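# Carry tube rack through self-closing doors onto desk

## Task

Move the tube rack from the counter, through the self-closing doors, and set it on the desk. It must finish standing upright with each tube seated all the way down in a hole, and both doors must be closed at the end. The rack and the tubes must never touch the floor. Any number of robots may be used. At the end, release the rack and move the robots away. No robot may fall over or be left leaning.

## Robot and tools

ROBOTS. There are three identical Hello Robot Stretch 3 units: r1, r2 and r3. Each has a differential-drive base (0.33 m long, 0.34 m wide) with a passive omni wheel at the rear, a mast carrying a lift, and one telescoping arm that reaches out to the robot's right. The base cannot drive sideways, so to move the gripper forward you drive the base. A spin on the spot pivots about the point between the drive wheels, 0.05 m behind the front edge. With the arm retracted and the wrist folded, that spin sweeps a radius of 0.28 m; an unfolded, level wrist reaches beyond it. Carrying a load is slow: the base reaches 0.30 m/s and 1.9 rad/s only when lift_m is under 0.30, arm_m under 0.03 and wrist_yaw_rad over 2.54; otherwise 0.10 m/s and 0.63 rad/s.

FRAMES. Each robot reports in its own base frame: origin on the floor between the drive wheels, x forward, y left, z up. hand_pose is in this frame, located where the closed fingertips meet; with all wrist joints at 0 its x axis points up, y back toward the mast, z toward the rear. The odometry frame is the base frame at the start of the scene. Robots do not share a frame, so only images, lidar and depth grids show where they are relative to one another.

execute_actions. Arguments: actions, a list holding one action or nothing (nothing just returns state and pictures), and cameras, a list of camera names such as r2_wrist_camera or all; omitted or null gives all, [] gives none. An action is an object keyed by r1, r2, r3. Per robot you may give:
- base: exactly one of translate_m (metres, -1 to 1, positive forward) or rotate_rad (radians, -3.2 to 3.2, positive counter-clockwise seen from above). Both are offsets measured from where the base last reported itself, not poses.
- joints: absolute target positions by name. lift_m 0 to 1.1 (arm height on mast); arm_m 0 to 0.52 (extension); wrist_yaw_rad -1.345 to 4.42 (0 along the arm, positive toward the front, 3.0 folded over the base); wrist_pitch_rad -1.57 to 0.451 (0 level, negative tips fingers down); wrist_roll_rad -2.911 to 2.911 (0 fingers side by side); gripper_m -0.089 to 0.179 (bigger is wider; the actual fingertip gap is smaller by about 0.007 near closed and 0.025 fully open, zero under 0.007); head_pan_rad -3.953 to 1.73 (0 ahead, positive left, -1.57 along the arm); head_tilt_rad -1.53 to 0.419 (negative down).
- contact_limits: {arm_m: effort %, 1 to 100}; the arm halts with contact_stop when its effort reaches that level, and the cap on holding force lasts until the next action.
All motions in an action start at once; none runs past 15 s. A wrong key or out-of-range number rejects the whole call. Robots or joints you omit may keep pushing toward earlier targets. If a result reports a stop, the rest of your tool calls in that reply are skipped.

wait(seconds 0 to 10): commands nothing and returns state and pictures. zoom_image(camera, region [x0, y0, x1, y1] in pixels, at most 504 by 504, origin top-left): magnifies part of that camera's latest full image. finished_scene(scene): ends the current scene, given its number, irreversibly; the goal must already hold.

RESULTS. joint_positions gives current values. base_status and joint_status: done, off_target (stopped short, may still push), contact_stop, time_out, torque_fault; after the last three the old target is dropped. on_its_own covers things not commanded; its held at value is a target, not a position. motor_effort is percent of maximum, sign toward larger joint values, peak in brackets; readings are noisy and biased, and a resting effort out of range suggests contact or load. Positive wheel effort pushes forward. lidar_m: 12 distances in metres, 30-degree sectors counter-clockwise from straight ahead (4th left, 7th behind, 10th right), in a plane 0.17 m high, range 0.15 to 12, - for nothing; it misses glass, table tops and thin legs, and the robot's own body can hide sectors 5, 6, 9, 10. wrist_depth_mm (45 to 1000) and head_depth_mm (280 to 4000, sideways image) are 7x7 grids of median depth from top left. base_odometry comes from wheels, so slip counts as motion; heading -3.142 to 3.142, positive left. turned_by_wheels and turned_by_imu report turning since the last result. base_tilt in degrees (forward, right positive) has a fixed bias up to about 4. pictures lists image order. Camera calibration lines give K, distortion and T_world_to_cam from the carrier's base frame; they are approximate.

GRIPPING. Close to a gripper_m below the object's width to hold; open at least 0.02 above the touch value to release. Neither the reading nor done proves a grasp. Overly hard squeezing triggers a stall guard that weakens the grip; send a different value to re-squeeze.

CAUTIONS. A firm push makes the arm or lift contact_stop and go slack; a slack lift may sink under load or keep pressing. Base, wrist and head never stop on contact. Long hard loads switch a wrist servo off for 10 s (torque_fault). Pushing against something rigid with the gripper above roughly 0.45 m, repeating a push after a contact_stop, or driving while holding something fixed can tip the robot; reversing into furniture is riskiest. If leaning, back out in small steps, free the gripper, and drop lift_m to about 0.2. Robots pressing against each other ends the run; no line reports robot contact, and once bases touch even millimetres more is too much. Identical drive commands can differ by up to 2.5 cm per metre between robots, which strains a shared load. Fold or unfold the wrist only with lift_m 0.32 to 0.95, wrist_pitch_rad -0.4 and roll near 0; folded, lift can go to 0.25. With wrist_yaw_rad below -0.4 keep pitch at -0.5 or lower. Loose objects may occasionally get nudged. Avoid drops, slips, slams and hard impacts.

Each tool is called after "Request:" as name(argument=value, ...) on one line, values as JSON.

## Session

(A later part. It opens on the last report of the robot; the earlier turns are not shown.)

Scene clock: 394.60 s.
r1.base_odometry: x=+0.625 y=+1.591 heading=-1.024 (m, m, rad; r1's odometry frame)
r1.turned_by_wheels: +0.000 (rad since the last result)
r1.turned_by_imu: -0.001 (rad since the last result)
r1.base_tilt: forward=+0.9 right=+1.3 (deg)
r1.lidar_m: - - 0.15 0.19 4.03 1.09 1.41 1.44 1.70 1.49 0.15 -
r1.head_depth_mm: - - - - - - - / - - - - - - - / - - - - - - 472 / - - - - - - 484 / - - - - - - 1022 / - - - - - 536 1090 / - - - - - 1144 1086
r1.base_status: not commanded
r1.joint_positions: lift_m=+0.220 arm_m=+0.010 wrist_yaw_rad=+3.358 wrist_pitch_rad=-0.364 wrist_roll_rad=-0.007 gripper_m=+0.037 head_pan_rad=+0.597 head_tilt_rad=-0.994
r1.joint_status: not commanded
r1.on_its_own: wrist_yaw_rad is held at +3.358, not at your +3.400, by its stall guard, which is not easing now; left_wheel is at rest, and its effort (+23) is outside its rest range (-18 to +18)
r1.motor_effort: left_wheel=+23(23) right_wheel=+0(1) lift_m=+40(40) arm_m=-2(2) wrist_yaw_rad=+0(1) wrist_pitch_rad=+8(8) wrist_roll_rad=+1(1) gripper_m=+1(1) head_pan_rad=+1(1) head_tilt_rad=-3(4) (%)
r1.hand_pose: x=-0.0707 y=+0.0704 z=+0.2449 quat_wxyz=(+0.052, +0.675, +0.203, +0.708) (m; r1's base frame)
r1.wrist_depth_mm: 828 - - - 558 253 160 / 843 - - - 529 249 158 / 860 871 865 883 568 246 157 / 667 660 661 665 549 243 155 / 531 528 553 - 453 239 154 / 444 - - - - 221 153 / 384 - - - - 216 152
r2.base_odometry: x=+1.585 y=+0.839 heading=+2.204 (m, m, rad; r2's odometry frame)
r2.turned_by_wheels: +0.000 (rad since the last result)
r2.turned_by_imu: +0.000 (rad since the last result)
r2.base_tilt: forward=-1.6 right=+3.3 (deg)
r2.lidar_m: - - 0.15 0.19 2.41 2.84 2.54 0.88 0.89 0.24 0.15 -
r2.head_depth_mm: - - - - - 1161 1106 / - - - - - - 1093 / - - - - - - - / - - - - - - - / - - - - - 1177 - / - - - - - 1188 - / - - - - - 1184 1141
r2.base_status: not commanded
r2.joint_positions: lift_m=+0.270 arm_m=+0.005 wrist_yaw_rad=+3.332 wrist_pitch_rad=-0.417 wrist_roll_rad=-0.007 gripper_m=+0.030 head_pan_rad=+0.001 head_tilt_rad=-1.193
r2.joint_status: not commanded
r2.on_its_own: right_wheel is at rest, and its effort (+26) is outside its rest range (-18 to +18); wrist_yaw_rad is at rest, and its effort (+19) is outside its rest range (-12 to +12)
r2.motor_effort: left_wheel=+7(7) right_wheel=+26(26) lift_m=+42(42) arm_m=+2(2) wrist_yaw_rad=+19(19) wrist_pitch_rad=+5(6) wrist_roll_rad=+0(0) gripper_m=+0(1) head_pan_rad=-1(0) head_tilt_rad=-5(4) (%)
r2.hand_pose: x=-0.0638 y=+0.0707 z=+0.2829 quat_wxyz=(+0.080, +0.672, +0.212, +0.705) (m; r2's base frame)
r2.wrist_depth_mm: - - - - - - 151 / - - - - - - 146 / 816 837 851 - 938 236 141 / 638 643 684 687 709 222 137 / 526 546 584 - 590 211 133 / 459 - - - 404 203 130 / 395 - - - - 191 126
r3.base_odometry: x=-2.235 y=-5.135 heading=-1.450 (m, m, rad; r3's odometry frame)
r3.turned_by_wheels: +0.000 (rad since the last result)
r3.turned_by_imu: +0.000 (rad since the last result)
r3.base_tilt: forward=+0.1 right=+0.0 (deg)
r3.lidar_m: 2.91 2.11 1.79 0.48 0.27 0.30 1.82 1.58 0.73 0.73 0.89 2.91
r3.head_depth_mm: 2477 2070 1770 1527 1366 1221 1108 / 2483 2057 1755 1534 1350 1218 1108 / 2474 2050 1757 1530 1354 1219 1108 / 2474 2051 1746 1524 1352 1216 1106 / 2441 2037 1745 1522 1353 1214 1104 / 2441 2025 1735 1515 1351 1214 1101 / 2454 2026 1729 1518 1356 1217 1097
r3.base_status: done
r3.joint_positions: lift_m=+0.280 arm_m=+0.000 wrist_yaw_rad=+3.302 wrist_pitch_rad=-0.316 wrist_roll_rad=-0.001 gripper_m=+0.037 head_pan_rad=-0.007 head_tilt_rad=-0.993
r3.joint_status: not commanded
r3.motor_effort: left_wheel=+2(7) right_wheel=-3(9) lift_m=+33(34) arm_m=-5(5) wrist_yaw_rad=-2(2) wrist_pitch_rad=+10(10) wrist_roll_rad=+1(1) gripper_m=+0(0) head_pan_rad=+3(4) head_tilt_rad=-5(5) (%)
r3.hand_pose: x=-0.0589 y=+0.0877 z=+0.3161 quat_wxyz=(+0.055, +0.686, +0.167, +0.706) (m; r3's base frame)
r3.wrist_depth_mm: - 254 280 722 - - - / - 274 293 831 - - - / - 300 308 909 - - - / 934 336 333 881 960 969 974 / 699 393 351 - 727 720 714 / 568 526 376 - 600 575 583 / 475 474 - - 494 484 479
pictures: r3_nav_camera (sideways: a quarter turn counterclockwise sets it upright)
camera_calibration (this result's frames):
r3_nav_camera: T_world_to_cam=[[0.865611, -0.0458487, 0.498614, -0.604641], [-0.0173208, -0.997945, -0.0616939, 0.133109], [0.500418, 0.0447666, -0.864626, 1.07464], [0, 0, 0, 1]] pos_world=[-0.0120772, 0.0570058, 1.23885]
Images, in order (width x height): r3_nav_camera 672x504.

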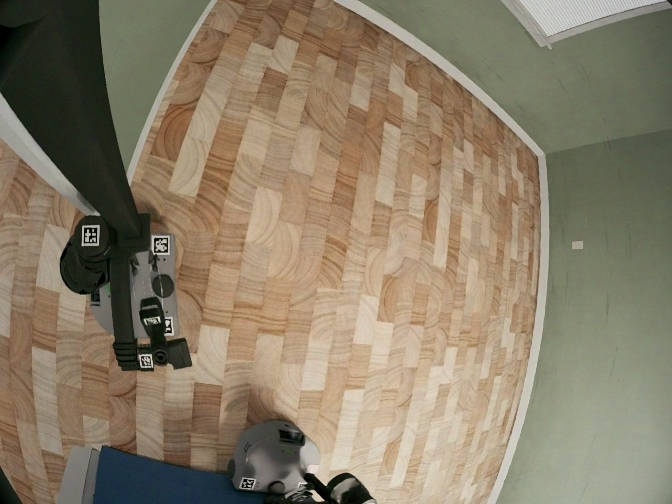

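Request:
execute_actions(actions=[{"r3":{"base":{"translate_m":1}}}], cameras=[])

Request:
execute_actions(actions=[{"r3":{"base":{"rotate_rad":-1.84},"joints":{"head_tilt_rad":-0.6}}}], cameras=["r3_nav_camera"])

Scene clock: 400.33 s.
r1.base_odometry: x=+0.625 y=+1.591 heading=-1.024 (m, m, rad; r1's odometry frame)
r1.turned_by_wheels: +0.000 (rad since the last result)
r1.turned_by_imu: -0.001 (rad since the last result)
r1.base_tilt: forward=+0.9 right=+1.3 (deg)
r1.lidar_m: - - 0.15 0.19 4.03 1.10 1.41 1.44 1.70 1.49 0.15 -
r1.head_depth_mm: - - - - - - - / - - - - - - - / - - - - - - 471 / - - - - - - 484 / - - - - - - 1021 / - - - - - 537 1093 / - - - - - 1143 1085
r1.base_status: not commanded
r1.joint_positions: lift_m=+0.220 arm_m=+0.010 wrist_yaw_rad=+3.358 wrist_pitch_rad=-0.364 wrist_roll_rad=-0.007 gripper_m=+0.037 head_pan_rad=+0.597 head_tilt_rad=-0.994
r1.joint_status: not commanded
r1.on_its_own: wrist_yaw_rad is held at +3.358, not at your +3.400, by its stall guard, which is not easing now; left_wheel is at rest, and its effort (+22) is outside its rest range (-18 to +18)
r1.motor_effort: left_wheel=+22(23) right_wheel=+1(1) lift_m=+40(40) arm_m=-2(2) wrist_yaw_rad=+0(0) wrist_pitch_rad=+8(8) wrist_roll_rad=+1(1) gripper_m=+0(0) head_pan_rad=+1(2) head_tilt_rad=-3(3) (%)
r1.hand_pose: x=-0.0707 y=+0.0704 z=+0.2449 quat_wxyz=(+0.052, +0.675, +0.203, +0.708) (m; r1's base frame)
r1.wrist_depth_mm: 823 - - - 551 253 160 / 851 - - - 534 250 158 / 863 883 863 891 563 246 157 / 665 661 662 663 554 243 156 / 534 531 557 - 453 238 155 / 444 - - - - 220 154 / 382 - - - - 217 153
r2.base_odometry: x=+1.585 y=+0.839 heading=+2.204 (m, m, rad; r2's odometry frame)
r2.turned_by_wheels: +0.000 (rad since the last result)
r2.turned_by_imu: +0.000 (rad since the last result)
r2.base_tilt: forward=-1.6 right=+3.2 (deg)
r2.lidar_m: - - 0.15 0.19 2.41 1.06 1.05 1.31 1.19 0.24 0.15 -
r2.head_depth_mm: - - - - - 1160 1108 / - - - - - - 1095 / - - - - - - - / - - - - - - - / - - - - - 1175 - / - - - - - 1188 - / - - - - - 1185 1147
r2.base_status: not commanded
r2.joint_positions: lift_m=+0.270 arm_m=+0.005 wrist_yaw_rad=+3.332 wrist_pitch_rad=-0.417 wrist_roll_rad=-0.007 gripper_m=+0.030 head_pan_rad=+0.001 head_tilt_rad=-1.193
r2.joint_status: not commanded
r2.on_its_own: right_wheel is at rest, and its effort (+26) is outside its rest range (-18 to +18); wrist_yaw_rad is at rest, and its effort (+19) is outside its rest range (-12 to +12)
r2.motor_effort: left_wheel=+7(7) right_wheel=+26(26) lift_m=+41(42) arm_m=+2(2) wrist_yaw_rad=+19(19) wrist_pitch_rad=+6(5) wrist_roll_rad=+1(1) gripper_m=+1(0) head_pan_rad=+0(1) head_tilt_rad=-4(4) (%)
r2.hand_pose: x=-0.0638 y=+0.0707 z=+0.2829 quat_wxyz=(+0.080, +0.672, +0.212, +0.705) (m; r2's base frame)
r2.wrist_depth_mm: - - - - - - 151 / - - - - - - 146 / 802 862 853 - 977 233 142 / 651 683 673 713 730 223 138 / 544 550 567 - 591 212 133 / 457 - - - 406 201 129 / 399 - - - - 192 125
r3.base_odometry: x=-2.114 y=-6.128 heading=-1.449 (m, m, rad; r3's odometry frame)
r3.turned_by_wheels: +0.000 (rad since the last result)
r3.turned_by_imu: -0.001 (rad since the last result)
r3.base_tilt: forward=+0.1 right=+0.1 (deg)
r3.lidar_m: 1.94 1.86 1.57 1.57 1.42 1.20 1.18 1.20 0.98 2.58 2.31 1.94
r3.head_depth_mm: 1745 1951 1763 1529 1353 1222 1110 / 1781 1982 1749 1530 1357 1214 1108 / 1817 1988 1753 1524 1357 1212 1103 / 1856 2038 1756 1526 1359 1218 1107 / 1884 2038 1743 1521 1347 1215 1103 / 1928 2033 1730 1524 1349 1219 1104 / 1945 2022 1732 1523 1346 1217 1101
r3.base_status: done
r3.joint_positions: lift_m=+0.280 arm_m=+0.000 wrist_yaw_rad=+3.302 wrist_pitch_rad=-0.316 wrist_roll_rad=-0.001 gripper_m=+0.037 head_pan_rad=-0.007 head_tilt_rad=-0.993
r3.joint_status: not commanded
r3.motor_effort: left_wheel=+1(8) right_wheel=-4(6) lift_m=+34(34) arm_m=-6(5) wrist_yaw_rad=-2(2) wrist_pitch_rad=+10(10) wrist_roll_rad=+1(1) gripper_m=+0(0) head_pan_rad=+4(5) head_tilt_rad=-4(5) (%)
r3.hand_pose: x=-0.0589 y=+0.0877 z=+0.3161 quat_wxyz=(+0.055, +0.686, +0.167, +0.706) (m; r3's base frame)
r3.wrist_depth_mm: - - - - - - - / - - - - - - - / - - - - - - - / 906 921 943 945 952 944 949 / 703 695 728 - 723 715 725 / 565 566 577 - 593 576 577 / 471 491 - - 498 480 482
pictures: none
No camera images: the call's "cameras" was empty. Leave "cameras" out to get every camera's image.

Scene clock: 402.90 s.
r1.base_odometry: x=+0.625 y=+1.591 heading=-1.024 (m, m, rad; r1's odometry frame)
r1.turned_by_wheels: +0.000 (rad since the last result)
r1.turned_by_imu: -0.001 (rad since the last result)
r1.base_tilt: forward=+1.0 right=+1.3 (deg)
r1.lidar_m: - - 0.15 0.19 4.02 1.10 1.41 1.44 1.71 1.48 0.15 -
r1.head_depth_mm: - - - - - - - / - - - - - - - / - - - - - - 472 / - - - - - - 484 / - - - - - - 1024 / - - - - - 536 1089 / - - - - - 1145 1083
r1.base_status: not commanded
r1.joint_positions: lift_m=+0.220 arm_m=+0.010 wrist_yaw_rad=+3.358 wrist_pitch_rad=-0.364 wrist_roll_rad=-0.007 gripper_m=+0.037 head_pan_rad=+0.597 head_tilt_rad=-0.994
r1.joint_status: not commanded
r1.on_its_own: wrist_yaw_rad is held at +3.358, not at your +3.400, by its stall guard, which is not easing now; left_wheel is at rest, and its effort (+23) is outside its rest range (-18 to +18)
r1.motor_effort: left_wheel=+23(23) right_wheel=+1(1) lift_m=+40(40) arm_m=-2(2) wrist_yaw_rad=+0(0) wrist_pitch_rad=+8(8) wrist_roll_rad=+1(1) gripper_m=+0(1) head_pan_rad=+2(2) head_tilt_rad=-4(4) (%)
r1.hand_pose: x=-0.0707 y=+0.0704 z=+0.2449 quat_wxyz=(+0.052, +0.675, +0.203, +0.708) (m; r1's base frame)
r1.wrist_depth_mm: 814 - - - 553 253 160 / 814 - - - 529 249 158 / 864 876 858 888 560 246 157 / 663 656 666 667 546 242 156 / 528 532 555 - 451 240 155 / 445 - - - - 221 153 / 381 - - - - 217 153
r2.base_odometry: x=+1.585 y=+0.839 heading=+2.204 (m, m, rad; r2's odometry frame)
r2.turned_by_wheels: +0.000 (rad since the last result)
r2.turned_by_imu: +0.000 (rad since the last result)
r2.base_tilt: forward=-1.6 right=+3.3 (deg)
r2.lidar_m: - - 0.15 0.19 2.41 1.05 1.05 1.31 1.19 0.24 0.15 -
r2.head_depth_mm: - - - - - 1163 1106 / - - - - - - 1093 / - - - - - - - / - - - - - - - / - - - - - 1177 - / - - - - - 1185 - / - - - - - 1183 1146
r2.base_status: not commanded
r2.joint_positions: lift_m=+0.270 arm_m=+0.005 wrist_yaw_rad=+3.332 wrist_pitch_rad=-0.417 wrist_roll_rad=-0.007 gripper_m=+0.030 head_pan_rad=+0.001 head_tilt_rad=-1.193
r2.joint_status: not commanded
r2.on_its_own: right_wheel is at rest, and its effort (+27) is outside its rest range (-18 to +18); wrist_yaw_rad is at rest, and its effort (+19) is outside its rest range (-12 to +12)
r2.motor_effort: left_wheel=+6(6) right_wheel=+27(26) lift_m=+42(42) arm_m=+2(2) wrist_yaw_rad=+19(19) wrist_pitch_rad=+6(6) wrist_roll_rad=+0(0) gripper_m=+0(0) head_pan_rad=+0(0) head_tilt_rad=-4(4) (%)
r2.hand_pose: x=-0.0638 y=+0.0707 z=+0.2829 quat_wxyz=(+0.080, +0.672, +0.212, +0.705) (m; r2's base frame)
r2.wrist_depth_mm: - - - - - - 151 / - - - - - - 146 / 809 856 844 - 921 232 142 / 648 657 666 720 724 223 137 / 529 539 577 - 592 211 134 / 450 - - - 413 201 130 / 395 - - - - 192 125
r3.base_odometry: x=-2.114 y=-6.128 heading=+2.994 (m, m, rad; r3's odometry frame)
r3.turned_by_wheels: -1.840 (rad since the last result)
r3.turned_by_imu: -1.811 (rad since the last result)
r3.base_tilt: forward=+0.1 right=+0.0 (deg)
r3.lidar_m: 1.11 2.65 2.04 1.94 2.00 1.64 1.57 1.61 1.25 1.18 1.40 0.98
r3.head_depth_mm: 821 948 1085 1223 1149 1289 1229 / 2623 1015 1087 1210 1108 1288 1247 / 2642 2424 2699 2259 1788 1469 1246 / 2665 2403 2652 2287 1792 1477 1247 / 2630 2377 2651 2291 1802 1471 1249 / 2620 2371 2633 2306 1793 1478 1246 / 2610 2336 2574 2297 1794 1470 1248
r3.base_status: done
r3.joint_positions: lift_m=+0.280 arm_m=+0.000 wrist_yaw_rad=+3.302 wrist_pitch_rad=-0.316 wrist_roll_rad=-0.001 gripper_m=+0.037 head_pan_rad=-0.007 head_tilt_rad=-0.606
r3.joint_status: all done
r3.motor_effort: left_wheel=+2(7) right_wheel=-3(11) lift_m=+33(34) arm_m=-5(6) wrist_yaw_rad=-2(2) wrist_pitch_rad=+11(10) wrist_roll_rad=+1(1) gripper_m=+0(0) head_pan_rad=+5(4) head_tilt_rad=+3(34) (%)
r3.hand_pose: x=-0.0589 y=+0.0877 z=+0.3161 quat_wxyz=(+0.055, +0.686, +0.167, +0.706) (m; r3's base frame)
r3.wrist_depth_mm: - - - - - - - / - - - - - - - / - - - - - - - / 916 950 935 915 950 938 962 / 700 706 722 - 712 732 735 / 564 570 576 - 607 572 576 / 474 491 - - 494 480 487
pictures: r3_nav_camera (sideways: a quarter turn counterclockwise sets it upright)
camera_calibration (this result's frames):
r3_nav_camera: T_world_to_cam=[[0.613415, -0.0440496, 0.788531, -0.980871], [0.00689149, -0.998107, -0.0611182, 0.132243], [0.789731, 0.0429249, -0.61195, 0.744291], [0, 0, 0, 1]] pos_world=[0.01298, 0.0568371, 1.237]
Images, in order (width x height): r3_nav_camera 672x504.

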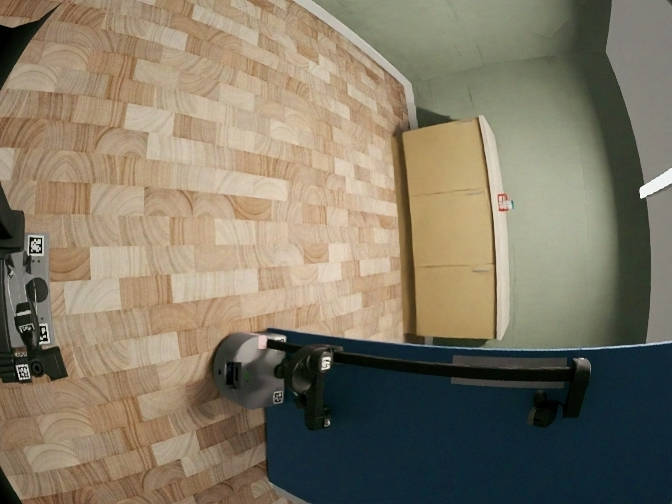

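Request:
execute_actions(actions=[{"r3":{"base":{"rotate_rad":0.2}}}], cameras=[])

Request:
execute_actions(actions=[{"r3":{"base":{"translate_m":1}}}], cameras=[])

Request:
execute_actions(actions=[{"r3":{"base":{"translate_m":0.35}}}], cameras=[])

Request:
execute_actions(actions=[{"r3":{"base":{"rotate_rad":-0.75}}}], cameras=[])

Request:
execute_actions(actions=[{"r3":{"base":{"translate_m":0.65}}}], cameras=[])

Request:
execute_actions(actions=[{"r3":{"base":{"rotate_rad":2.12},"joints":{"lift_m":0.93,"head_pan_rad":-1.1,"wrist_pitch_rad":-0.4}}}], cameras=["r3_nav_camera","r3_head_camera"])

Scene clock: 405.57 s.
r1.base_odometry: x=+0.625 y=+1.591 heading=-1.024 (m, m, rad; r1's odometry frame)
r1.turned_by_wheels: +0.000 (rad since the last result)
r1.turned_by_imu: -0.001 (rad since the last result)
r1.base_tilt: forward=+1.0 right=+1.3 (deg)
r1.lidar_m: - - 0.15 0.19 4.04 1.10 1.41 1.45 1.70 1.49 0.15 -
r1.head_depth_mm: - - - - - - - / - - - - - - - / - - - - - - 471 / - - - - - - 484 / - - - - - - 1022 / - - - - - 537 1087 / - - - - - 1145 1086
r1.base_status: not commanded
r1.joint_positions: lift_m=+0.220 arm_m=+0.010 wrist_yaw_rad=+3.358 wrist_pitch_rad=-0.364 wrist_roll_rad=-0.007 gripper_m=+0.037 head_pan_rad=+0.597 head_tilt_rad=-0.994
r1.joint_status: not commanded
r1.on_its_own: wrist_yaw_rad is held at +3.358, not at your +3.400, by its stall guard, which is not easing now; left_wheel is at rest, and its effort (+22) is outside its rest range (-18 to +18)
r1.motor_effort: left_wheel=+22(22) right_wheel=+1(1) lift_m=+40(40) arm_m=-2(1) wrist_yaw_rad=+0(0) wrist_pitch_rad=+8(8) wrist_roll_rad=+0(0) gripper_m=+0(0) head_pan_rad=+1(2) head_tilt_rad=-3(3) (%)
r1.hand_pose: x=-0.0707 y=+0.0704 z=+0.2449 quat_wxyz=(+0.052, +0.675, +0.203, +0.708) (m; r1's base frame)
r1.wrist_depth_mm: 834 - - - 555 253 160 / 824 - - - 536 250 158 / 858 882 872 871 566 247 157 / 663 656 658 655 542 243 156 / 531 530 554 - 456 240 155 / 446 - - - - 220 154 / 387 - - - - 216 153
r2.base_odometry: x=+1.585 y=+0.839 heading=+2.204 (m, m, rad; r2's odometry frame)
r2.turned_by_wheels: +0.000 (rad since the last result)
r2.turned_by_imu: +0.000 (rad since the last result)
r2.base_tilt: forward=-1.6 right=+3.2 (deg)
r2.lidar_m: - - 0.15 0.19 2.41 1.05 1.05 1.31 1.19 0.24 0.15 -
r2.head_depth_mm: - - - - - 1161 1108 / - - - - - - 1093 / - - - - - - - / - - - - - - - / - - - - - 1173 - / - - - - - 1187 - / - - - - - 1185 1142
r2.base_status: not commanded
r2.joint_positions: lift_m=+0.270 arm_m=+0.005 wrist_yaw_rad=+3.332 wrist_pitch_rad=-0.417 wrist_roll_rad=-0.007 gripper_m=+0.030 head_pan_rad=+0.001 head_tilt_rad=-1.193
r2.joint_status: not commanded
r2.on_its_own: right_wheel is at rest, and its effort (+26) is outside its rest range (-18 to +18); wrist_yaw_rad is at rest, and its effort (+18) is outside its rest range (-12 to +12)
r2.motor_effort: left_wheel=+7(7) right_wheel=+26(27) lift_m=+41(42) arm_m=+2(2) wrist_yaw_rad=+18(19) wrist_pitch_rad=+6(6) wrist_roll_rad=+0(1) gripper_m=+1(0) head_pan_rad=+0(0) head_tilt_rad=-4(4) (%)
r2.hand_pose: x=-0.0638 y=+0.0707 z=+0.2829 quat_wxyz=(+0.080, +0.672, +0.212, +0.705) (m; r2's base frame)
r2.wrist_depth_mm: - - - - - - 151 / - - - - - - 147 / 817 822 867 - 923 234 142 / 643 656 662 710 716 223 138 / 535 541 573 - 594 212 134 / 461 - - - 404 202 130 / 391 - - - - 192 125
r3.base_odometry: x=-2.114 y=-6.128 heading=-3.089 (m, m, rad; r3's odometry frame)
r3.turned_by_wheels: +0.200 (rad since the last result)
r3.turned_by_imu: +0.198 (rad since the last result)
r3.base_tilt: forward=+0.1 right=+0.0 (deg)
r3.lidar_m: 2.57 2.41 1.95 1.94 1.94 1.57 1.57 1.48 1.20 1.18 1.23 0.98
r3.head_depth_mm: 2569 2343 2570 2295 1383 1288 1217 / 2589 2359 2594 2277 1786 1485 1246 / 2642 2392 2627 2308 1794 1473 1243 / 2688 2414 2691 2277 1798 1484 1252 / 2703 2424 2725 2299 1805 1464 1246 / 2737 2459 2736 2287 1801 1478 1253 / 2783 3010 3000 2301 1805 1475 1258
r3.base_status: done
r3.joint_positions: lift_m=+0.280 arm_m=+0.000 wrist_yaw_rad=+3.302 wrist_pitch_rad=-0.316 wrist_roll_rad=-0.001 gripper_m=+0.037 head_pan_rad=-0.007 head_tilt_rad=-0.606
r3.joint_status: not commanded
r3.motor_effort: left_wheel=-1(7) right_wheel=+3(12) lift_m=+34(34) arm_m=-5(5) wrist_yaw_rad=-2(2) wrist_pitch_rad=+10(10) wrist_roll_rad=+1(1) gripper_m=+0(0) head_pan_rad=+5(4) head_tilt_rad=+3(3) (%)
r3.hand_pose: x=-0.0589 y=+0.0877 z=+0.3161 quat_wxyz=(+0.055, +0.686, +0.167, +0.706) (m; r3's base frame)
r3.wrist_depth_mm: - - - - - - - / - - - - - - - / - - - - - - - / 919 925 939 938 946 950 957 / 685 706 721 - 699 716 732 / 568 565 579 - 601 578 586 / 471 490 - - 494 481 478
pictures: none
No camera images: the call's "cameras" was empty. Leave "cameras" out to get every camera's image.

Scene clock: 410.50 s.
r1.base_odometry: x=+0.625 y=+1.591 heading=-1.024 (m, m, rad; r1's odometry frame)
r1.turned_by_wheels: +0.000 (rad since the last result)
r1.turned_by_imu: -0.001 (rad since the last result)
r1.base_tilt: forward=+0.9 right=+1.4 (deg)
r1.lidar_m: - - 0.15 0.19 4.04 1.09 1.41 1.44 1.71 1.49 0.15 -
r1.head_depth_mm: - - - - - - - / - - - - - - - / - - - - - - 471 / - - - - - - 485 / - - - - - - 1022 / - - - - - 536 1092 / - - - - - 1148 1083
r1.base_status: not commanded
r1.joint_positions: lift_m=+0.220 arm_m=+0.010 wrist_yaw_rad=+3.358 wrist_pitch_rad=-0.364 wrist_roll_rad=-0.007 gripper_m=+0.037 head_pan_rad=+0.597 head_tilt_rad=-0.994
r1.joint_status: not commanded
r1.on_its_own: wrist_yaw_rad is held at +3.358, not at your +3.400, by its stall guard, which is not easing now; left_wheel is at rest, and its effort (+22) is outside its rest range (-18 to +18)
r1.motor_effort: left_wheel=+22(22) right_wheel=+1(1) lift_m=+40(40) arm_m=-2(2) wrist_yaw_rad=+0(0) wrist_pitch_rad=+8(8) wrist_roll_rad=+1(0) gripper_m=+0(0) head_pan_rad=+1(2) head_tilt_rad=-4(3) (%)
r1.hand_pose: x=-0.0707 y=+0.0704 z=+0.2449 quat_wxyz=(+0.052, +0.675, +0.203, +0.708) (m; r1's base frame)
r1.wrist_depth_mm: 813 - - - 551 252 160 / 848 - - - 529 247 159 / 878 887 864 870 566 244 157 / 660 662 675 650 548 243 156 / 525 531 553 - 457 239 154 / 449 - - - - 219 153 / 379 - - - - 216 152
r2.base_odometry: x=+1.585 y=+0.839 heading=+2.204 (m, m, rad; r2's odometry frame)
r2.turned_by_wheels: +0.000 (rad since the last result)
r2.turned_by_imu: +0.000 (rad since the last result)
r2.base_tilt: forward=-1.6 right=+3.2 (deg)
r2.lidar_m: - - 0.15 0.19 0.72 2.84 2.55 1.31 1.19 0.24 0.15 -
r2.head_depth_mm: - - - - - 1161 1110 / - - - - - - 1093 / - - - - - - - / - - - - - - - / - - - - - 1178 - / - - - - - 1185 - / - - - - - 1179 1115
r2.base_status: not commanded
r2.joint_positions: lift_m=+0.270 arm_m=+0.005 wrist_yaw_rad=+3.332 wrist_pitch_rad=-0.417 wrist_roll_rad=-0.007 gripper_m=+0.030 head_pan_rad=+0.001 head_tilt_rad=-1.193
r2.joint_status: not commanded
r2.on_its_own: right_wheel is at rest, and its effort (+27) is outside its rest range (-18 to +18); wrist_yaw_rad is at rest, and its effort (+19) is outside its rest range (-12 to +12)
r2.motor_effort: left_wheel=+7(7) right_wheel=+27(26) lift_m=+42(42) arm_m=+2(2) wrist_yaw_rad=+19(19) wrist_pitch_rad=+5(6) wrist_roll_rad=+1(0) gripper_m=+0(1) head_pan_rad=+0(0) head_tilt_rad=-4(4) (%)
r2.hand_pose: x=-0.0638 y=+0.0707 z=+0.2829 quat_wxyz=(+0.080, +0.672, +0.212, +0.705) (m; r2's base frame)
r2.wrist_depth_mm: - - - - - - 151 / - - - 714 - - 146 / 804 831 570 - 948 233 142 / 645 664 616 609 714 223 137 / 521 541 570 - 586 212 134 / 458 - - - 400 203 129 / 394 - - - - 192 126
r3.base_odometry: x=-3.112 y=-6.180 heading=-3.090 (m, m, rad; r3's odometry frame)
r3.turned_by_wheels: +0.000 (rad since the last result)
r3.turned_by_imu: -0.001 (rad since the last result)
r3.base_tilt: forward=+0.2 right=+0.0 (deg)
r3.lidar_m: 1.60 1.75 1.80 1.78 1.95 2.56 2.55 1.66 0.46 0.45 1.48 1.61
r3.head_depth_mm: 1797 1578 1582 1770 1791 1479 1246 / 1815 1583 1605 1800 1785 1463 1250 / 1837 1578 1620 1824 1777 1465 1249 / 1857 1551 1641 1850 1794 1484 1245 / 1886 1592 1667 1876 1799 1471 1248 / 1899 1594 1691 1907 1794 1485 1252 / 1922 1609 1713 1943 1803 1478 1252
r3.base_status: done
r3.joint_positions: lift_m=+0.280 arm_m=+0.000 wrist_yaw_rad=+3.302 wrist_pitch_rad=-0.316 wrist_roll_rad=-0.001 gripper_m=+0.037 head_pan_rad=-0.007 head_tilt_rad=-0.605
r3.joint_status: not commanded
r3.motor_effort: left_wheel=-1(5) right_wheel=+2(13) lift_m=+34(34) arm_m=-5(5) wrist_yaw_rad=-2(2) wrist_pitch_rad=+11(10) wrist_roll_rad=+0(1) gripper_m=+1(0) head_pan_rad=+5(4) head_tilt_rad=+3(3) (%)
r3.hand_pose: x=-0.0589 y=+0.0877 z=+0.3161 quat_wxyz=(+0.055, +0.686, +0.167, +0.706) (m; r3's base frame)
r3.wrist_depth_mm: - - - - - - - / - - - - - - - / - - - - - - - / 912 920 937 942 946 952 942 / 714 701 732 - 717 728 709 / 566 558 584 - 604 579 578 / 470 492 - - 494 484 478
pictures: none
No camera images: the call's "cameras" was empty. Leave "cameras" out to get every camera's image.

Scene clock: 413.43 s.
r1.base_odometry: x=+0.625 y=+1.591 heading=-1.024 (m, m, rad; r1's odometry frame)
r1.turned_by_wheels: +0.000 (rad since the last result)
r1.turned_by_imu: -0.001 (rad since the last result)
r1.base_tilt: forward=+1.0 right=+1.3 (deg)
r1.lidar_m: - - 0.15 0.19 4.04 1.10 1.41 1.44 1.71 1.49 0.15 -
r1.head_depth_mm: - - - - - - - / - - - - - - - / - - - - - - 472 / - - - - - - 484 / - - - - - - 1024 / - - - - - 535 1088 / - - - - - 1145 1087
r1.base_status: not commanded
r1.joint_positions: lift_m=+0.220 arm_m=+0.010 wrist_yaw_rad=+3.358 wrist_pitch_rad=-0.364 wrist_roll_rad=-0.007 gripper_m=+0.037 head_pan_rad=+0.597 head_tilt_rad=-0.994
r1.joint_status: not commanded
r1.on_its_own: wrist_yaw_rad is held at +3.358, not at your +3.400, by its stall guard, which is not easing now; left_wheel is at rest, and its effort (+22) is outside its rest range (-18 to +18)
r1.motor_effort: left_wheel=+22(21) right_wheel=+1(1) lift_m=+40(40) arm_m=-2(2) wrist_yaw_rad=+0(0) wrist_pitch_rad=+8(8) wrist_roll_rad=+1(1) gripper_m=+0(0) head_pan_rad=+2(2) head_tilt_rad=-4(4) (%)
r1.hand_pose: x=-0.0707 y=+0.0704 z=+0.2449 quat_wxyz=(+0.052, +0.675, +0.203, +0.708) (m; r1's base frame)
r1.wrist_depth_mm: 820 - - - 556 252 160 / 828 - - - 532 249 159 / 861 876 889 885 570 246 157 / 665 656 656 662 555 243 156 / 535 533 551 - 455 238 155 / 443 - - - - 221 153 / 382 - - - - 215 153
r2.base_odometry: x=+1.585 y=+0.839 heading=+2.204 (m, m, rad; r2's odometry frame)
r2.turned_by_wheels: +0.000 (rad since the last result)
r2.turned_by_imu: +0.000 (rad since the last result)
r2.base_tilt: forward=-1.6 right=+3.2 (deg)
r2.lidar_m: - - 0.15 0.19 2.41 2.84 2.54 1.31 1.19 0.24 0.15 -
r2.head_depth_mm: - - - - - 1159 1111 / - - - - - - 1095 / - - - - - - - / - - - - - - - / - - - - - 1178 - / - - - - - 1185 - / - - - - - 1184 1149
r2.base_status: not commanded
r2.joint_positions: lift_m=+0.270 arm_m=+0.005 wrist_yaw_rad=+3.332 wrist_pitch_rad=-0.417 wrist_roll_rad=-0.007 gripper_m=+0.030 head_pan_rad=+0.001 head_tilt_rad=-1.193
r2.joint_status: not commanded
r2.on_its_own: right_wheel is at rest, and its effort (+26) is outside its rest range (-18 to +18); wrist_yaw_rad is at rest, and its effort (+19) is outside its rest range (-12 to +12)
r2.motor_effort: left_wheel=+7(7) right_wheel=+26(26) lift_m=+42(42) arm_m=+2(2) wrist_yaw_rad=+19(19) wrist_pitch_rad=+6(5) wrist_roll_rad=+0(0) gripper_m=+1(0) head_pan_rad=+0(0) head_tilt_rad=-4(4) (%)
r2.hand_pose: x=-0.0638 y=+0.0707 z=+0.2829 quat_wxyz=(+0.080, +0.672, +0.212, +0.705) (m; r2's base frame)
r2.wrist_depth_mm: - - - - - - 152 / - - - - 797 749 146 / 813 847 877 - 648 233 142 / 645 660 667 695 655 222 138 / 536 542 578 - 595 212 133 / 450 - - - 401 203 130 / 394 - - - - 192 126
r3.base_odometry: x=-3.462 y=-6.198 heading=-3.090 (m, m, rad; r3's odometry frame)
r3.turned_by_wheels: +0.000 (rad since the last result)
r3.turned_by_imu: +0.000 (rad since the last result)
r3.base_tilt: forward=+0.1 right=+0.1 (deg)
r3.lidar_m: 1.25 1.37 1.74 1.73 1.89 2.91 2.89 0.63 0.55 1.40 1.54 1.26
r3.head_depth_mm: 1514 1574 1235 1376 1569 1466 1243 / 1537 1569 1243 1391 1638 1466 1246 / 1549 1580 1267 1422 1632 1478 1247 / 1570 1343 1278 1440 1639 1477 1251 / 1583 1599 1292 1464 1639 1477 1244 / 1594 1587 1315 1478 1690 1479 1248 / 1622 1590 1338 1502 1697 1475 1246
r3.base_status: done
r3.joint_positions: lift_m=+0.280 arm_m=+0.000 wrist_yaw_rad=+3.302 wrist_pitch_rad=-0.316 wrist_roll_rad=-0.001 gripper_m=+0.037 head_pan_rad=-0.007 head_tilt_rad=-0.605
r3.joint_status: not commanded
r3.motor_effort: left_wheel=-1(6) right_wheel=+2(12) lift_m=+34(33) arm_m=-5(5) wrist_yaw_rad=-2(2) wrist_pitch_rad=+10(10) wrist_roll_rad=+1(1) gripper_m=+0(0) head_pan_rad=+5(4) head_tilt_rad=+3(3) (%)
r3.hand_pose: x=-0.0589 y=+0.0877 z=+0.3161 quat_wxyz=(+0.055, +0.686, +0.167, +0.706) (m; r3's base frame)
r3.wrist_depth_mm: - - - - - - - / - - - - - - - / - - - - - - - / 920 925 925 938 968 951 936 / 685 697 726 - 720 725 714 / 572 566 585 - 591 575 572 / 472 494 - - 497 481 485
pictures: none
No camera images: the call's "cameras" was empty. Leave "cameras" out to get every camera's image.

Scene clock: 415.23 s.
r1.base_odometry: x=+0.625 y=+1.591 heading=-1.024 (m, m, rad; r1's odometry frame)
r1.turned_by_wheels: +0.000 (rad since the last result)
r1.turned_by_imu: +0.000 (rad since the last result)
r1.base_tilt: forward=+0.9 right=+1.4 (deg)
r1.lidar_m: - - 0.15 0.19 4.03 1.10 1.41 1.44 1.71 1.49 0.15 -
r1.head_depth_mm: - - - - - - - / - - - - - - - / - - - - - - 472 / - - - - - - 485 / - - - - - - 1026 / - - - - - 536 1095 / - - - - - 1141 1086
r1.base_status: not commanded
r1.joint_positions: lift_m=+0.220 arm_m=+0.010 wrist_yaw_rad=+3.358 wrist_pitch_rad=-0.364 wrist_roll_rad=-0.007 gripper_m=+0.037 head_pan_rad=+0.597 head_tilt_rad=-0.994
r1.joint_status: not commanded
r1.on_its_own: wrist_yaw_rad is held at +3.358, not at your +3.400, by its stall guard, which is not easing now; left_wheel is at rest, and its effort (+23) is outside its rest range (-18 to +18)
r1.motor_effort: left_wheel=+23(23) right_wheel=+1(1) lift_m=+40(40) arm_m=-2(2) wrist_yaw_rad=+0(1) wrist_pitch_rad=+8(8) wrist_roll_rad=+1(0) gripper_m=+1(0) head_pan_rad=+2(2) head_tilt_rad=-2(4) (%)
r1.hand_pose: x=-0.0707 y=+0.0704 z=+0.2449 quat_wxyz=(+0.052, +0.675, +0.203, +0.708) (m; r1's base frame)
r1.wrist_depth_mm: 818 - - - 545 252 160 / 841 - - - 536 249 159 / 864 873 890 876 574 245 157 / 663 656 663 655 547 242 156 / 532 533 564 - 459 239 154 / 446 - - - - 220 153 / 381 - - - - 217 152
r2.base_odometry: x=+1.585 y=+0.839 heading=+2.204 (m, m, rad; r2's odometry frame)
r2.turned_by_wheels: +0.000 (rad since the last result)
r2.turned_by_imu: +0.000 (rad since the last result)
r2.base_tilt: forward=-1.6 right=+3.2 (deg)
r2.lidar_m: - - 0.15 0.19 2.42 2.84 2.55 1.31 1.19 0.24 0.15 -
r2.head_depth_mm: - - - - - 1164 1108 / - - - - - - 1092 / - - - - - - - / - - - - - - - / - - - - - 1178 - / - - - - - 1183 - / - - - - - 1179 1142
r2.base_status: not commanded
r2.joint_positions: lift_m=+0.270 arm_m=+0.005 wrist_yaw_rad=+3.332 wrist_pitch_rad=-0.417 wrist_roll_rad=-0.007 gripper_m=+0.030 head_pan_rad=+0.001 head_tilt_rad=-1.193
r2.joint_status: not commanded
r2.on_its_own: right_wheel is at rest, and its effort (+26) is outside its rest range (-18 to +18); wrist_yaw_rad is at rest, and its effort (+19) is outside its rest range (-12 to +12)
r2.motor_effort: left_wheel=+7(6) right_wheel=+26(26) lift_m=+42(42) arm_m=+2(2) wrist_yaw_rad=+19(19) wrist_pitch_rad=+6(5) wrist_roll_rad=+0(1) gripper_m=+0(0) head_pan_rad=+0(0) head_tilt_rad=-4(4) (%)
r2.hand_pose: x=-0.0638 y=+0.0707 z=+0.2829 quat_wxyz=(+0.080, +0.672, +0.212, +0.705) (m; r2's base frame)
r2.wrist_depth_mm: - - - - - - 151 / - - - - 773 733 147 / 839 841 862 - 714 233 142 / 626 659 675 705 720 221 138 / 528 545 574 - 588 212 133 / 457 - - - 407 202 130 / 391 - - - - 191 126
r3.base_odometry: x=-3.462 y=-6.198 heading=+2.444 (m, m, rad; r3's odometry frame)
r3.turned_by_wheels: -0.750 (rad since the last result)
r3.turned_by_imu: -0.739 (rad since the last result)
r3.base_tilt: forward=+0.1 right=+0.1 (deg)
r3.lidar_m: 1.32 1.25 1.27 1.83 1.73 1.76 2.31 2.89 2.14 0.55 0.84 1.43
r3.head_depth_mm: 1459 1572 1688 1837 1791 1467 1248 / 1617 1736 1882 2042 1776 1474 1245 / 1798 1961 2134 2204 1793 1475 1245 / 1928 2071 2288 2116 1800 1471 1252 / 1802 1595 1461 1629 1751 1484 1252 / 1698 1605 1362 1494 1696 1469 1250 / 1610 1600 1266 1390 1539 1477 1256
r3.base_status: done
r3.joint_positions: lift_m=+0.280 arm_m=+0.000 wrist_yaw_rad=+3.302 wrist_pitch_rad=-0.316 wrist_roll_rad=-0.001 gripper_m=+0.037 head_pan_rad=-0.007 head_tilt_rad=-0.605
r3.joint_status: not commanded
r3.motor_effort: left_wheel=+2(8) right_wheel=-3(9) lift_m=+34(35) arm_m=-6(6) wrist_yaw_rad=-2(2) wrist_pitch_rad=+10(10) wrist_roll_rad=+1(1) gripper_m=+0(0) head_pan_rad=+4(4) head_tilt_rad=+3(3) (%)
r3.hand_pose: x=-0.0589 y=+0.0877 z=+0.3161 quat_wxyz=(+0.055, +0.686, +0.167, +0.706) (m; r3's base frame)
r3.wrist_depth_mm: - - - - - - - / - - - - - - - / - - - - - - - / 930 912 954 940 955 959 962 / 691 690 729 - 704 731 720 / 564 575 583 - 594 582 573 / 475 488 - - 493 487 482
pictures: none
No camera images: the call's "cameras" was empty. Leave "cameras" out to get every camera's image.

Scene clock: 419.03 s.
r1.base_odometry: x=+0.625 y=+1.591 heading=-1.024 (m, m, rad; r1's odometry frame)
r1.turned_by_wheels: +0.000 (rad since the last result)
r1.turned_by_imu: -0.001 (rad since the last result)
r1.base_tilt: forward=+1.0 right=+1.4 (deg)
r1.lidar_m: - - 0.15 0.19 4.04 1.10 1.41 1.43 1.71 1.49 0.15 -
r1.head_depth_mm: - - - - - - - / - - - - - - - / - - - - - - 471 / - - - - - - 484 / - - - - - - 1024 / - - - - - 537 1092 / - - - - - 1146 1085
r1.base_status: not commanded
r1.joint_positions: lift_m=+0.220 arm_m=+0.010 wrist_yaw_rad=+3.358 wrist_pitch_rad=-0.364 wrist_roll_rad=-0.007 gripper_m=+0.037 head_pan_rad=+0.597 head_tilt_rad=-0.994
r1.joint_status: not commanded
r1.on_its_own: wrist_yaw_rad is held at +3.358, not at your +3.400, by its stall guard, which is not easing now; left_wheel is at rest, and its effort (+23) is outside its rest range (-18 to +18)
r1.motor_effort: left_wheel=+23(23) right_wheel=+1(1) lift_m=+40(40) arm_m=-2(2) wrist_yaw_rad=+1(1) wrist_pitch_rad=+8(8) wrist_roll_rad=+1(1) gripper_m=+0(1) head_pan_rad=+2(2) head_tilt_rad=-3(4) (%)
r1.hand_pose: x=-0.0707 y=+0.0704 z=+0.2449 quat_wxyz=(+0.052, +0.675, +0.203, +0.708) (m; r1's base frame)
r1.wrist_depth_mm: 821 - - - 549 254 161 / 849 - - - 533 250 159 / 855 872 878 872 560 246 157 / 660 674 660 671 546 241 156 / 532 530 552 - 458 239 155 / 443 - - - - 221 154 / 384 - - - - 215 152
r2.base_odometry: x=+1.585 y=+0.839 heading=+2.204 (m, m, rad; r2's odometry frame)
r2.turned_by_wheels: +0.000 (rad since the last result)
r2.turned_by_imu: +0.000 (rad since the last result)
r2.base_tilt: forward=-1.6 right=+3.2 (deg)
r2.lidar_m: - - 0.15 0.19 2.41 2.84 2.55 1.31 1.19 0.24 0.15 -
r2.head_depth_mm: - - - - - 1159 1111 / - - - - - - 1095 / - - - - - - - / - - - - - - - / - - - - - 1175 - / - - - - - 1185 - / - - - - - 1184 1147
r2.base_status: not commanded
r2.joint_positions: lift_m=+0.270 arm_m=+0.005 wrist_yaw_rad=+3.332 wrist_pitch_rad=-0.417 wrist_roll_rad=-0.007 gripper_m=+0.030 head_pan_rad=+0.001 head_tilt_rad=-1.193
r2.joint_status: not commanded
r2.on_its_own: right_wheel is at rest, and its effort (+27) is outside its rest range (-18 to +18); wrist_yaw_rad is at rest, and its effort (+19) is outside its rest range (-12 to +12)
r2.motor_effort: left_wheel=+7(7) right_wheel=+27(26) lift_m=+42(42) arm_m=+2(2) wrist_yaw_rad=+19(19) wrist_pitch_rad=+5(6) wrist_roll_rad=+0(1) gripper_m=+0(0) head_pan_rad=+0(1) head_tilt_rad=-4(3) (%)
r2.hand_pose: x=-0.0638 y=+0.0707 z=+0.2829 quat_wxyz=(+0.080, +0.672, +0.212, +0.705) (m; r2's base frame)
r2.wrist_depth_mm: - - - - - - 151 / - - - - - - 146 / 805 821 861 - 955 234 142 / 642 661 681 697 703 222 138 / 530 531 572 - 588 213 133 / 457 - - - 398 203 130 / 392 - - - - 190 126
r3.base_odometry: x=-3.960 y=-5.780 heading=+2.444 (m, m, rad; r3's odometry frame)
r3.turned_by_wheels: +0.000 (rad since the last result)
r3.turned_by_imu: +0.000 (rad since the last result)
r3.base_tilt: forward=+0.1 right=+0.0 (deg)
r3.lidar_m: 0.76 0.71 0.73 0.94 2.09 2.13 2.78 0.77 0.78 1.11 1.05 1.06
r3.head_depth_mm: 1079 1158 1254 1359 1480 1472 1245 / 1195 1293 1390 1526 1643 1468 1247 / 1324 1444 1590 1760 1803 1474 1242 / 1351 1486 1603 1009 1156 1403 1250 / 1276 1402 963 909 1022 1172 1246 / 1200 1300 965 838 936 1057 1227 / 1132 1222 968 790 861 961 1097
r3.base_status: done
r3.joint_positions: lift_m=+0.280 arm_m=+0.000 wrist_yaw_rad=+3.302 wrist_pitch_rad=-0.316 wrist_roll_rad=-0.001 gripper_m=+0.037 head_pan_rad=-0.007 head_tilt_rad=-0.605
r3.joint_status: not commanded
r3.motor_effort: left_wheel=+2(8) right_wheel=-4(6) lift_m=+34(34) arm_m=-5(5) wrist_yaw_rad=-2(3) wrist_pitch_rad=+10(10) wrist_roll_rad=+1(1) gripper_m=+0(1) head_pan_rad=+3(4) head_tilt_rad=+3(3) (%)
r3.hand_pose: x=-0.0589 y=+0.0877 z=+0.3161 quat_wxyz=(+0.055, +0.686, +0.167, +0.706) (m; r3's base frame)
r3.wrist_depth_mm: - - - - - 757 621 / - - - - - 790 617 / - - - - - 858 658 / 915 929 909 938 947 881 712 / 700 710 720 - 729 706 683 / 559 580 572 - 594 569 581 / 471 485 - - 495 483 484
pictures: none
No camera images: the call's "cameras" was empty. Leave "cameras" out to get every camera's image.

Scene clock: 425.77 s.
r1.base_odometry: x=+0.625 y=+1.591 heading=-1.024 (m, m, rad; r1's odometry frame)
r1.turned_by_wheels: +0.000 (rad since the last result)
r1.turned_by_imu: -0.001 (rad since the last result)
r1.base_tilt: forward=+1.0 right=+1.3 (deg)
r1.lidar_m: - - 0.15 0.19 4.04 1.10 1.41 1.44 1.71 1.49 0.15 -
r1.head_depth_mm: - - - - - - - / - - - - - - - / - - - - - - 471 / - - - - - - 484 / - - - - - - 1022 / - - - - - 537 1090 / - - - - - 1145 1078
r1.base_status: not commanded
r1.joint_positions: lift_m=+0.220 arm_m=+0.010 wrist_yaw_rad=+3.358 wrist_pitch_rad=-0.364 wrist_roll_rad=-0.007 gripper_m=+0.037 head_pan_rad=+0.597 head_tilt_rad=-0.994
r1.joint_status: not commanded
r1.on_its_own: wrist_yaw_rad is held at +3.358, not at your +3.400, by its stall guard, which is not easing now; left_wheel is at rest, and its effort (+23) is outside its rest range (-18 to +18)
r1.motor_effort: left_wheel=+23(22) right_wheel=+1(1) lift_m=+40(40) arm_m=-2(2) wrist_yaw_rad=+0(0) wrist_pitch_rad=+8(8) wrist_roll_rad=+1(1) gripper_m=+0(0) head_pan_rad=+2(3) head_tilt_rad=-3(3) (%)
r1.hand_pose: x=-0.0707 y=+0.0704 z=+0.2449 quat_wxyz=(+0.052, +0.675, +0.203, +0.708) (m; r1's base frame)
r1.wrist_depth_mm: 827 - - - 545 252 160 / 840 - - - 532 248 159 / 855 862 878 882 564 246 158 / 663 670 659 656 543 242 155 / 530 536 565 - 457 239 154 / 445 - - - - 221 153 / 383 - - - - 217 153
r2.base_odometry: x=+1.585 y=+0.839 heading=+2.204 (m, m, rad; r2's odometry frame)
r2.turned_by_wheels: +0.000 (rad since the last result)
r2.turned_by_imu: -0.001 (rad since the last result)
r2.base_tilt: forward=-1.7 right=+3.2 (deg)
r2.lidar_m: - - 0.15 0.19 2.41 2.84 2.55 1.31 1.18 0.24 0.15 -
r2.head_depth_mm: - - - - - 1159 1109 / - - - - - - 1095 / - - - - - - - / - - - - - - - / - - - - - 1173 - / - - - - - 1185 - / - - - - - 1184 1143
r2.base_status: not commanded
r2.joint_positions: lift_m=+0.270 arm_m=+0.005 wrist_yaw_rad=+3.332 wrist_pitch_rad=-0.417 wrist_roll_rad=-0.007 gripper_m=+0.030 head_pan_rad=+0.001 head_tilt_rad=-1.193
r2.joint_status: not commanded
r2.on_its_own: right_wheel is at rest, and its effort (+26) is outside its rest range (-18 to +18); wrist_yaw_rad is at rest, and its effort (+19) is outside its rest range (-12 to +12)
r2.motor_effort: left_wheel=+7(7) right_wheel=+26(27) lift_m=+42(42) arm_m=+2(2) wrist_yaw_rad=+19(19) wrist_pitch_rad=+6(5) wrist_roll_rad=+0(1) gripper_m=+1(1) head_pan_rad=-1(1) head_tilt_rad=-3(4) (%)
r2.hand_pose: x=-0.0638 y=+0.0707 z=+0.2829 quat_wxyz=(+0.080, +0.672, +0.212, +0.705) (m; r2's base frame)
r2.wrist_depth_mm: - - - - - - 151 / - - - - - - 146 / 798 809 851 - 921 235 141 / 636 655 672 694 718 222 138 / 537 548 579 - 577 213 133 / 453 - - - 407 202 129 / 396 - - - - 192 126
r3.base_odometry: x=-3.960 y=-5.780 heading=-1.720 (m, m, rad; r3's odometry frame)
r3.turned_by_wheels: +2.120 (rad since the last result)
r3.turned_by_imu: +2.096 (rad since the last result)
r3.base_tilt: forward=+0.1 right=+0.0 (deg)
r3.lidar_m: 2.09 2.14 2.84 0.77 0.79 1.10 1.04 1.07 0.75 0.71 0.73 0.97
r3.head_depth_mm: 1076 1167 956 762 843 955 - / 1107 1212 961 789 891 1001 - / 1152 1244 957 830 940 1087 1264 / 1200 1300 960 875 997 1164 1252 / 1244 1337 919 920 1062 1253 1248 / 1296 1392 914 978 1143 1369 1244 / 1354 1464 967 1031 1223 1439 1252
r3.base_status: done
r3.joint_positions: lift_m=+0.930 arm_m=+0.000 wrist_yaw_rad=+3.302 wrist_pitch_rad=-0.416 wrist_roll_rad=-0.001 gripper_m=+0.037 head_pan_rad=-1.093 head_tilt_rad=-0.605
r3.joint_status: all done
r3.motor_effort: left_wheel=-2(7) right_wheel=+3(10) lift_m=+38(41) arm_m=-6(6) wrist_yaw_rad=-2(2) wrist_pitch_rad=+9(9) wrist_roll_rad=+1(1) gripper_m=+0(0) head_pan_rad=-4(49) head_tilt_rad=+3(2) (%)
r3.hand_pose: x=-0.0571 y=+0.0765 z=+0.9430 quat_wxyz=(+0.090, +0.677, +0.201, +0.702) (m; r3's base frame)
r3.wrist_depth_mm: 914 832 789 - - - - / 981 926 870 - - - - / - - 928 - - - - / - - - - - - - / - - - - - - - / - - - - - - - / - - - - - - -
pictures: r3_head_camera (sideways: a quarter turn clockwise sets it upright), r3_nav_camera (sideways: a quarter turn counterclockwise sets it upright)
camera_calibration (this result's frames):
r3_head_camera: T_world_to_cam=[[-0.232515, 0.527247, -0.81728, 1.08849], [0.911327, 0.411635, 0.00628411, -0.0197063], [0.339734, -0.743349, -0.576206, 0.704241], [0, 0, 0, 1]] pos_world=[0.0317954, -0.0422968, 1.29552]
r3_nav_camera: T_world_to_cam=[[0.246443, -0.562802, 0.788999, -0.979243], [-0.880008, -0.471011, -0.0611078, 0.13764], [0.406019, -0.679266, -0.611348, 0.745849], [0, 0, 0, 1]] pos_world=[0.0596231, 0.0203399, 1.23701]
Images, in order (width x height): r3_head_camera 896x504, r3_nav_camera 672x504.

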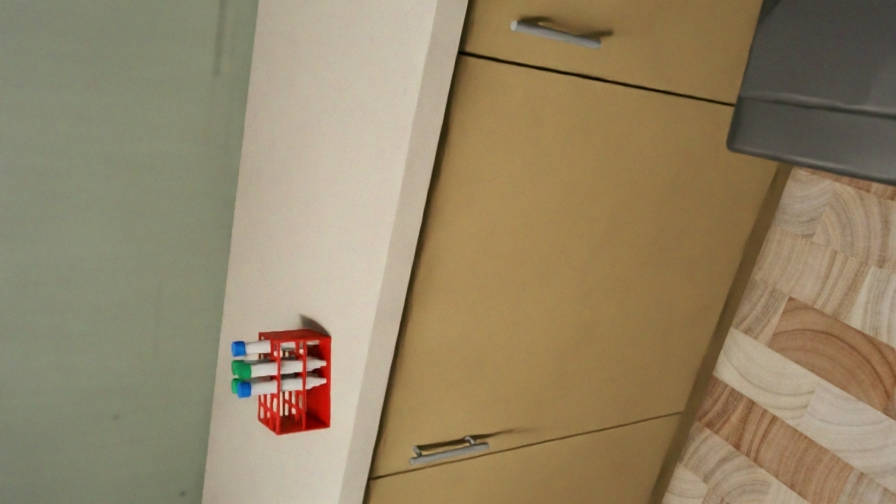

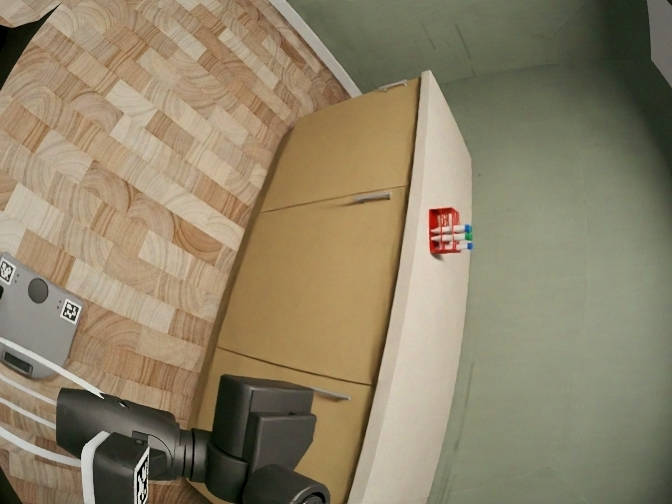

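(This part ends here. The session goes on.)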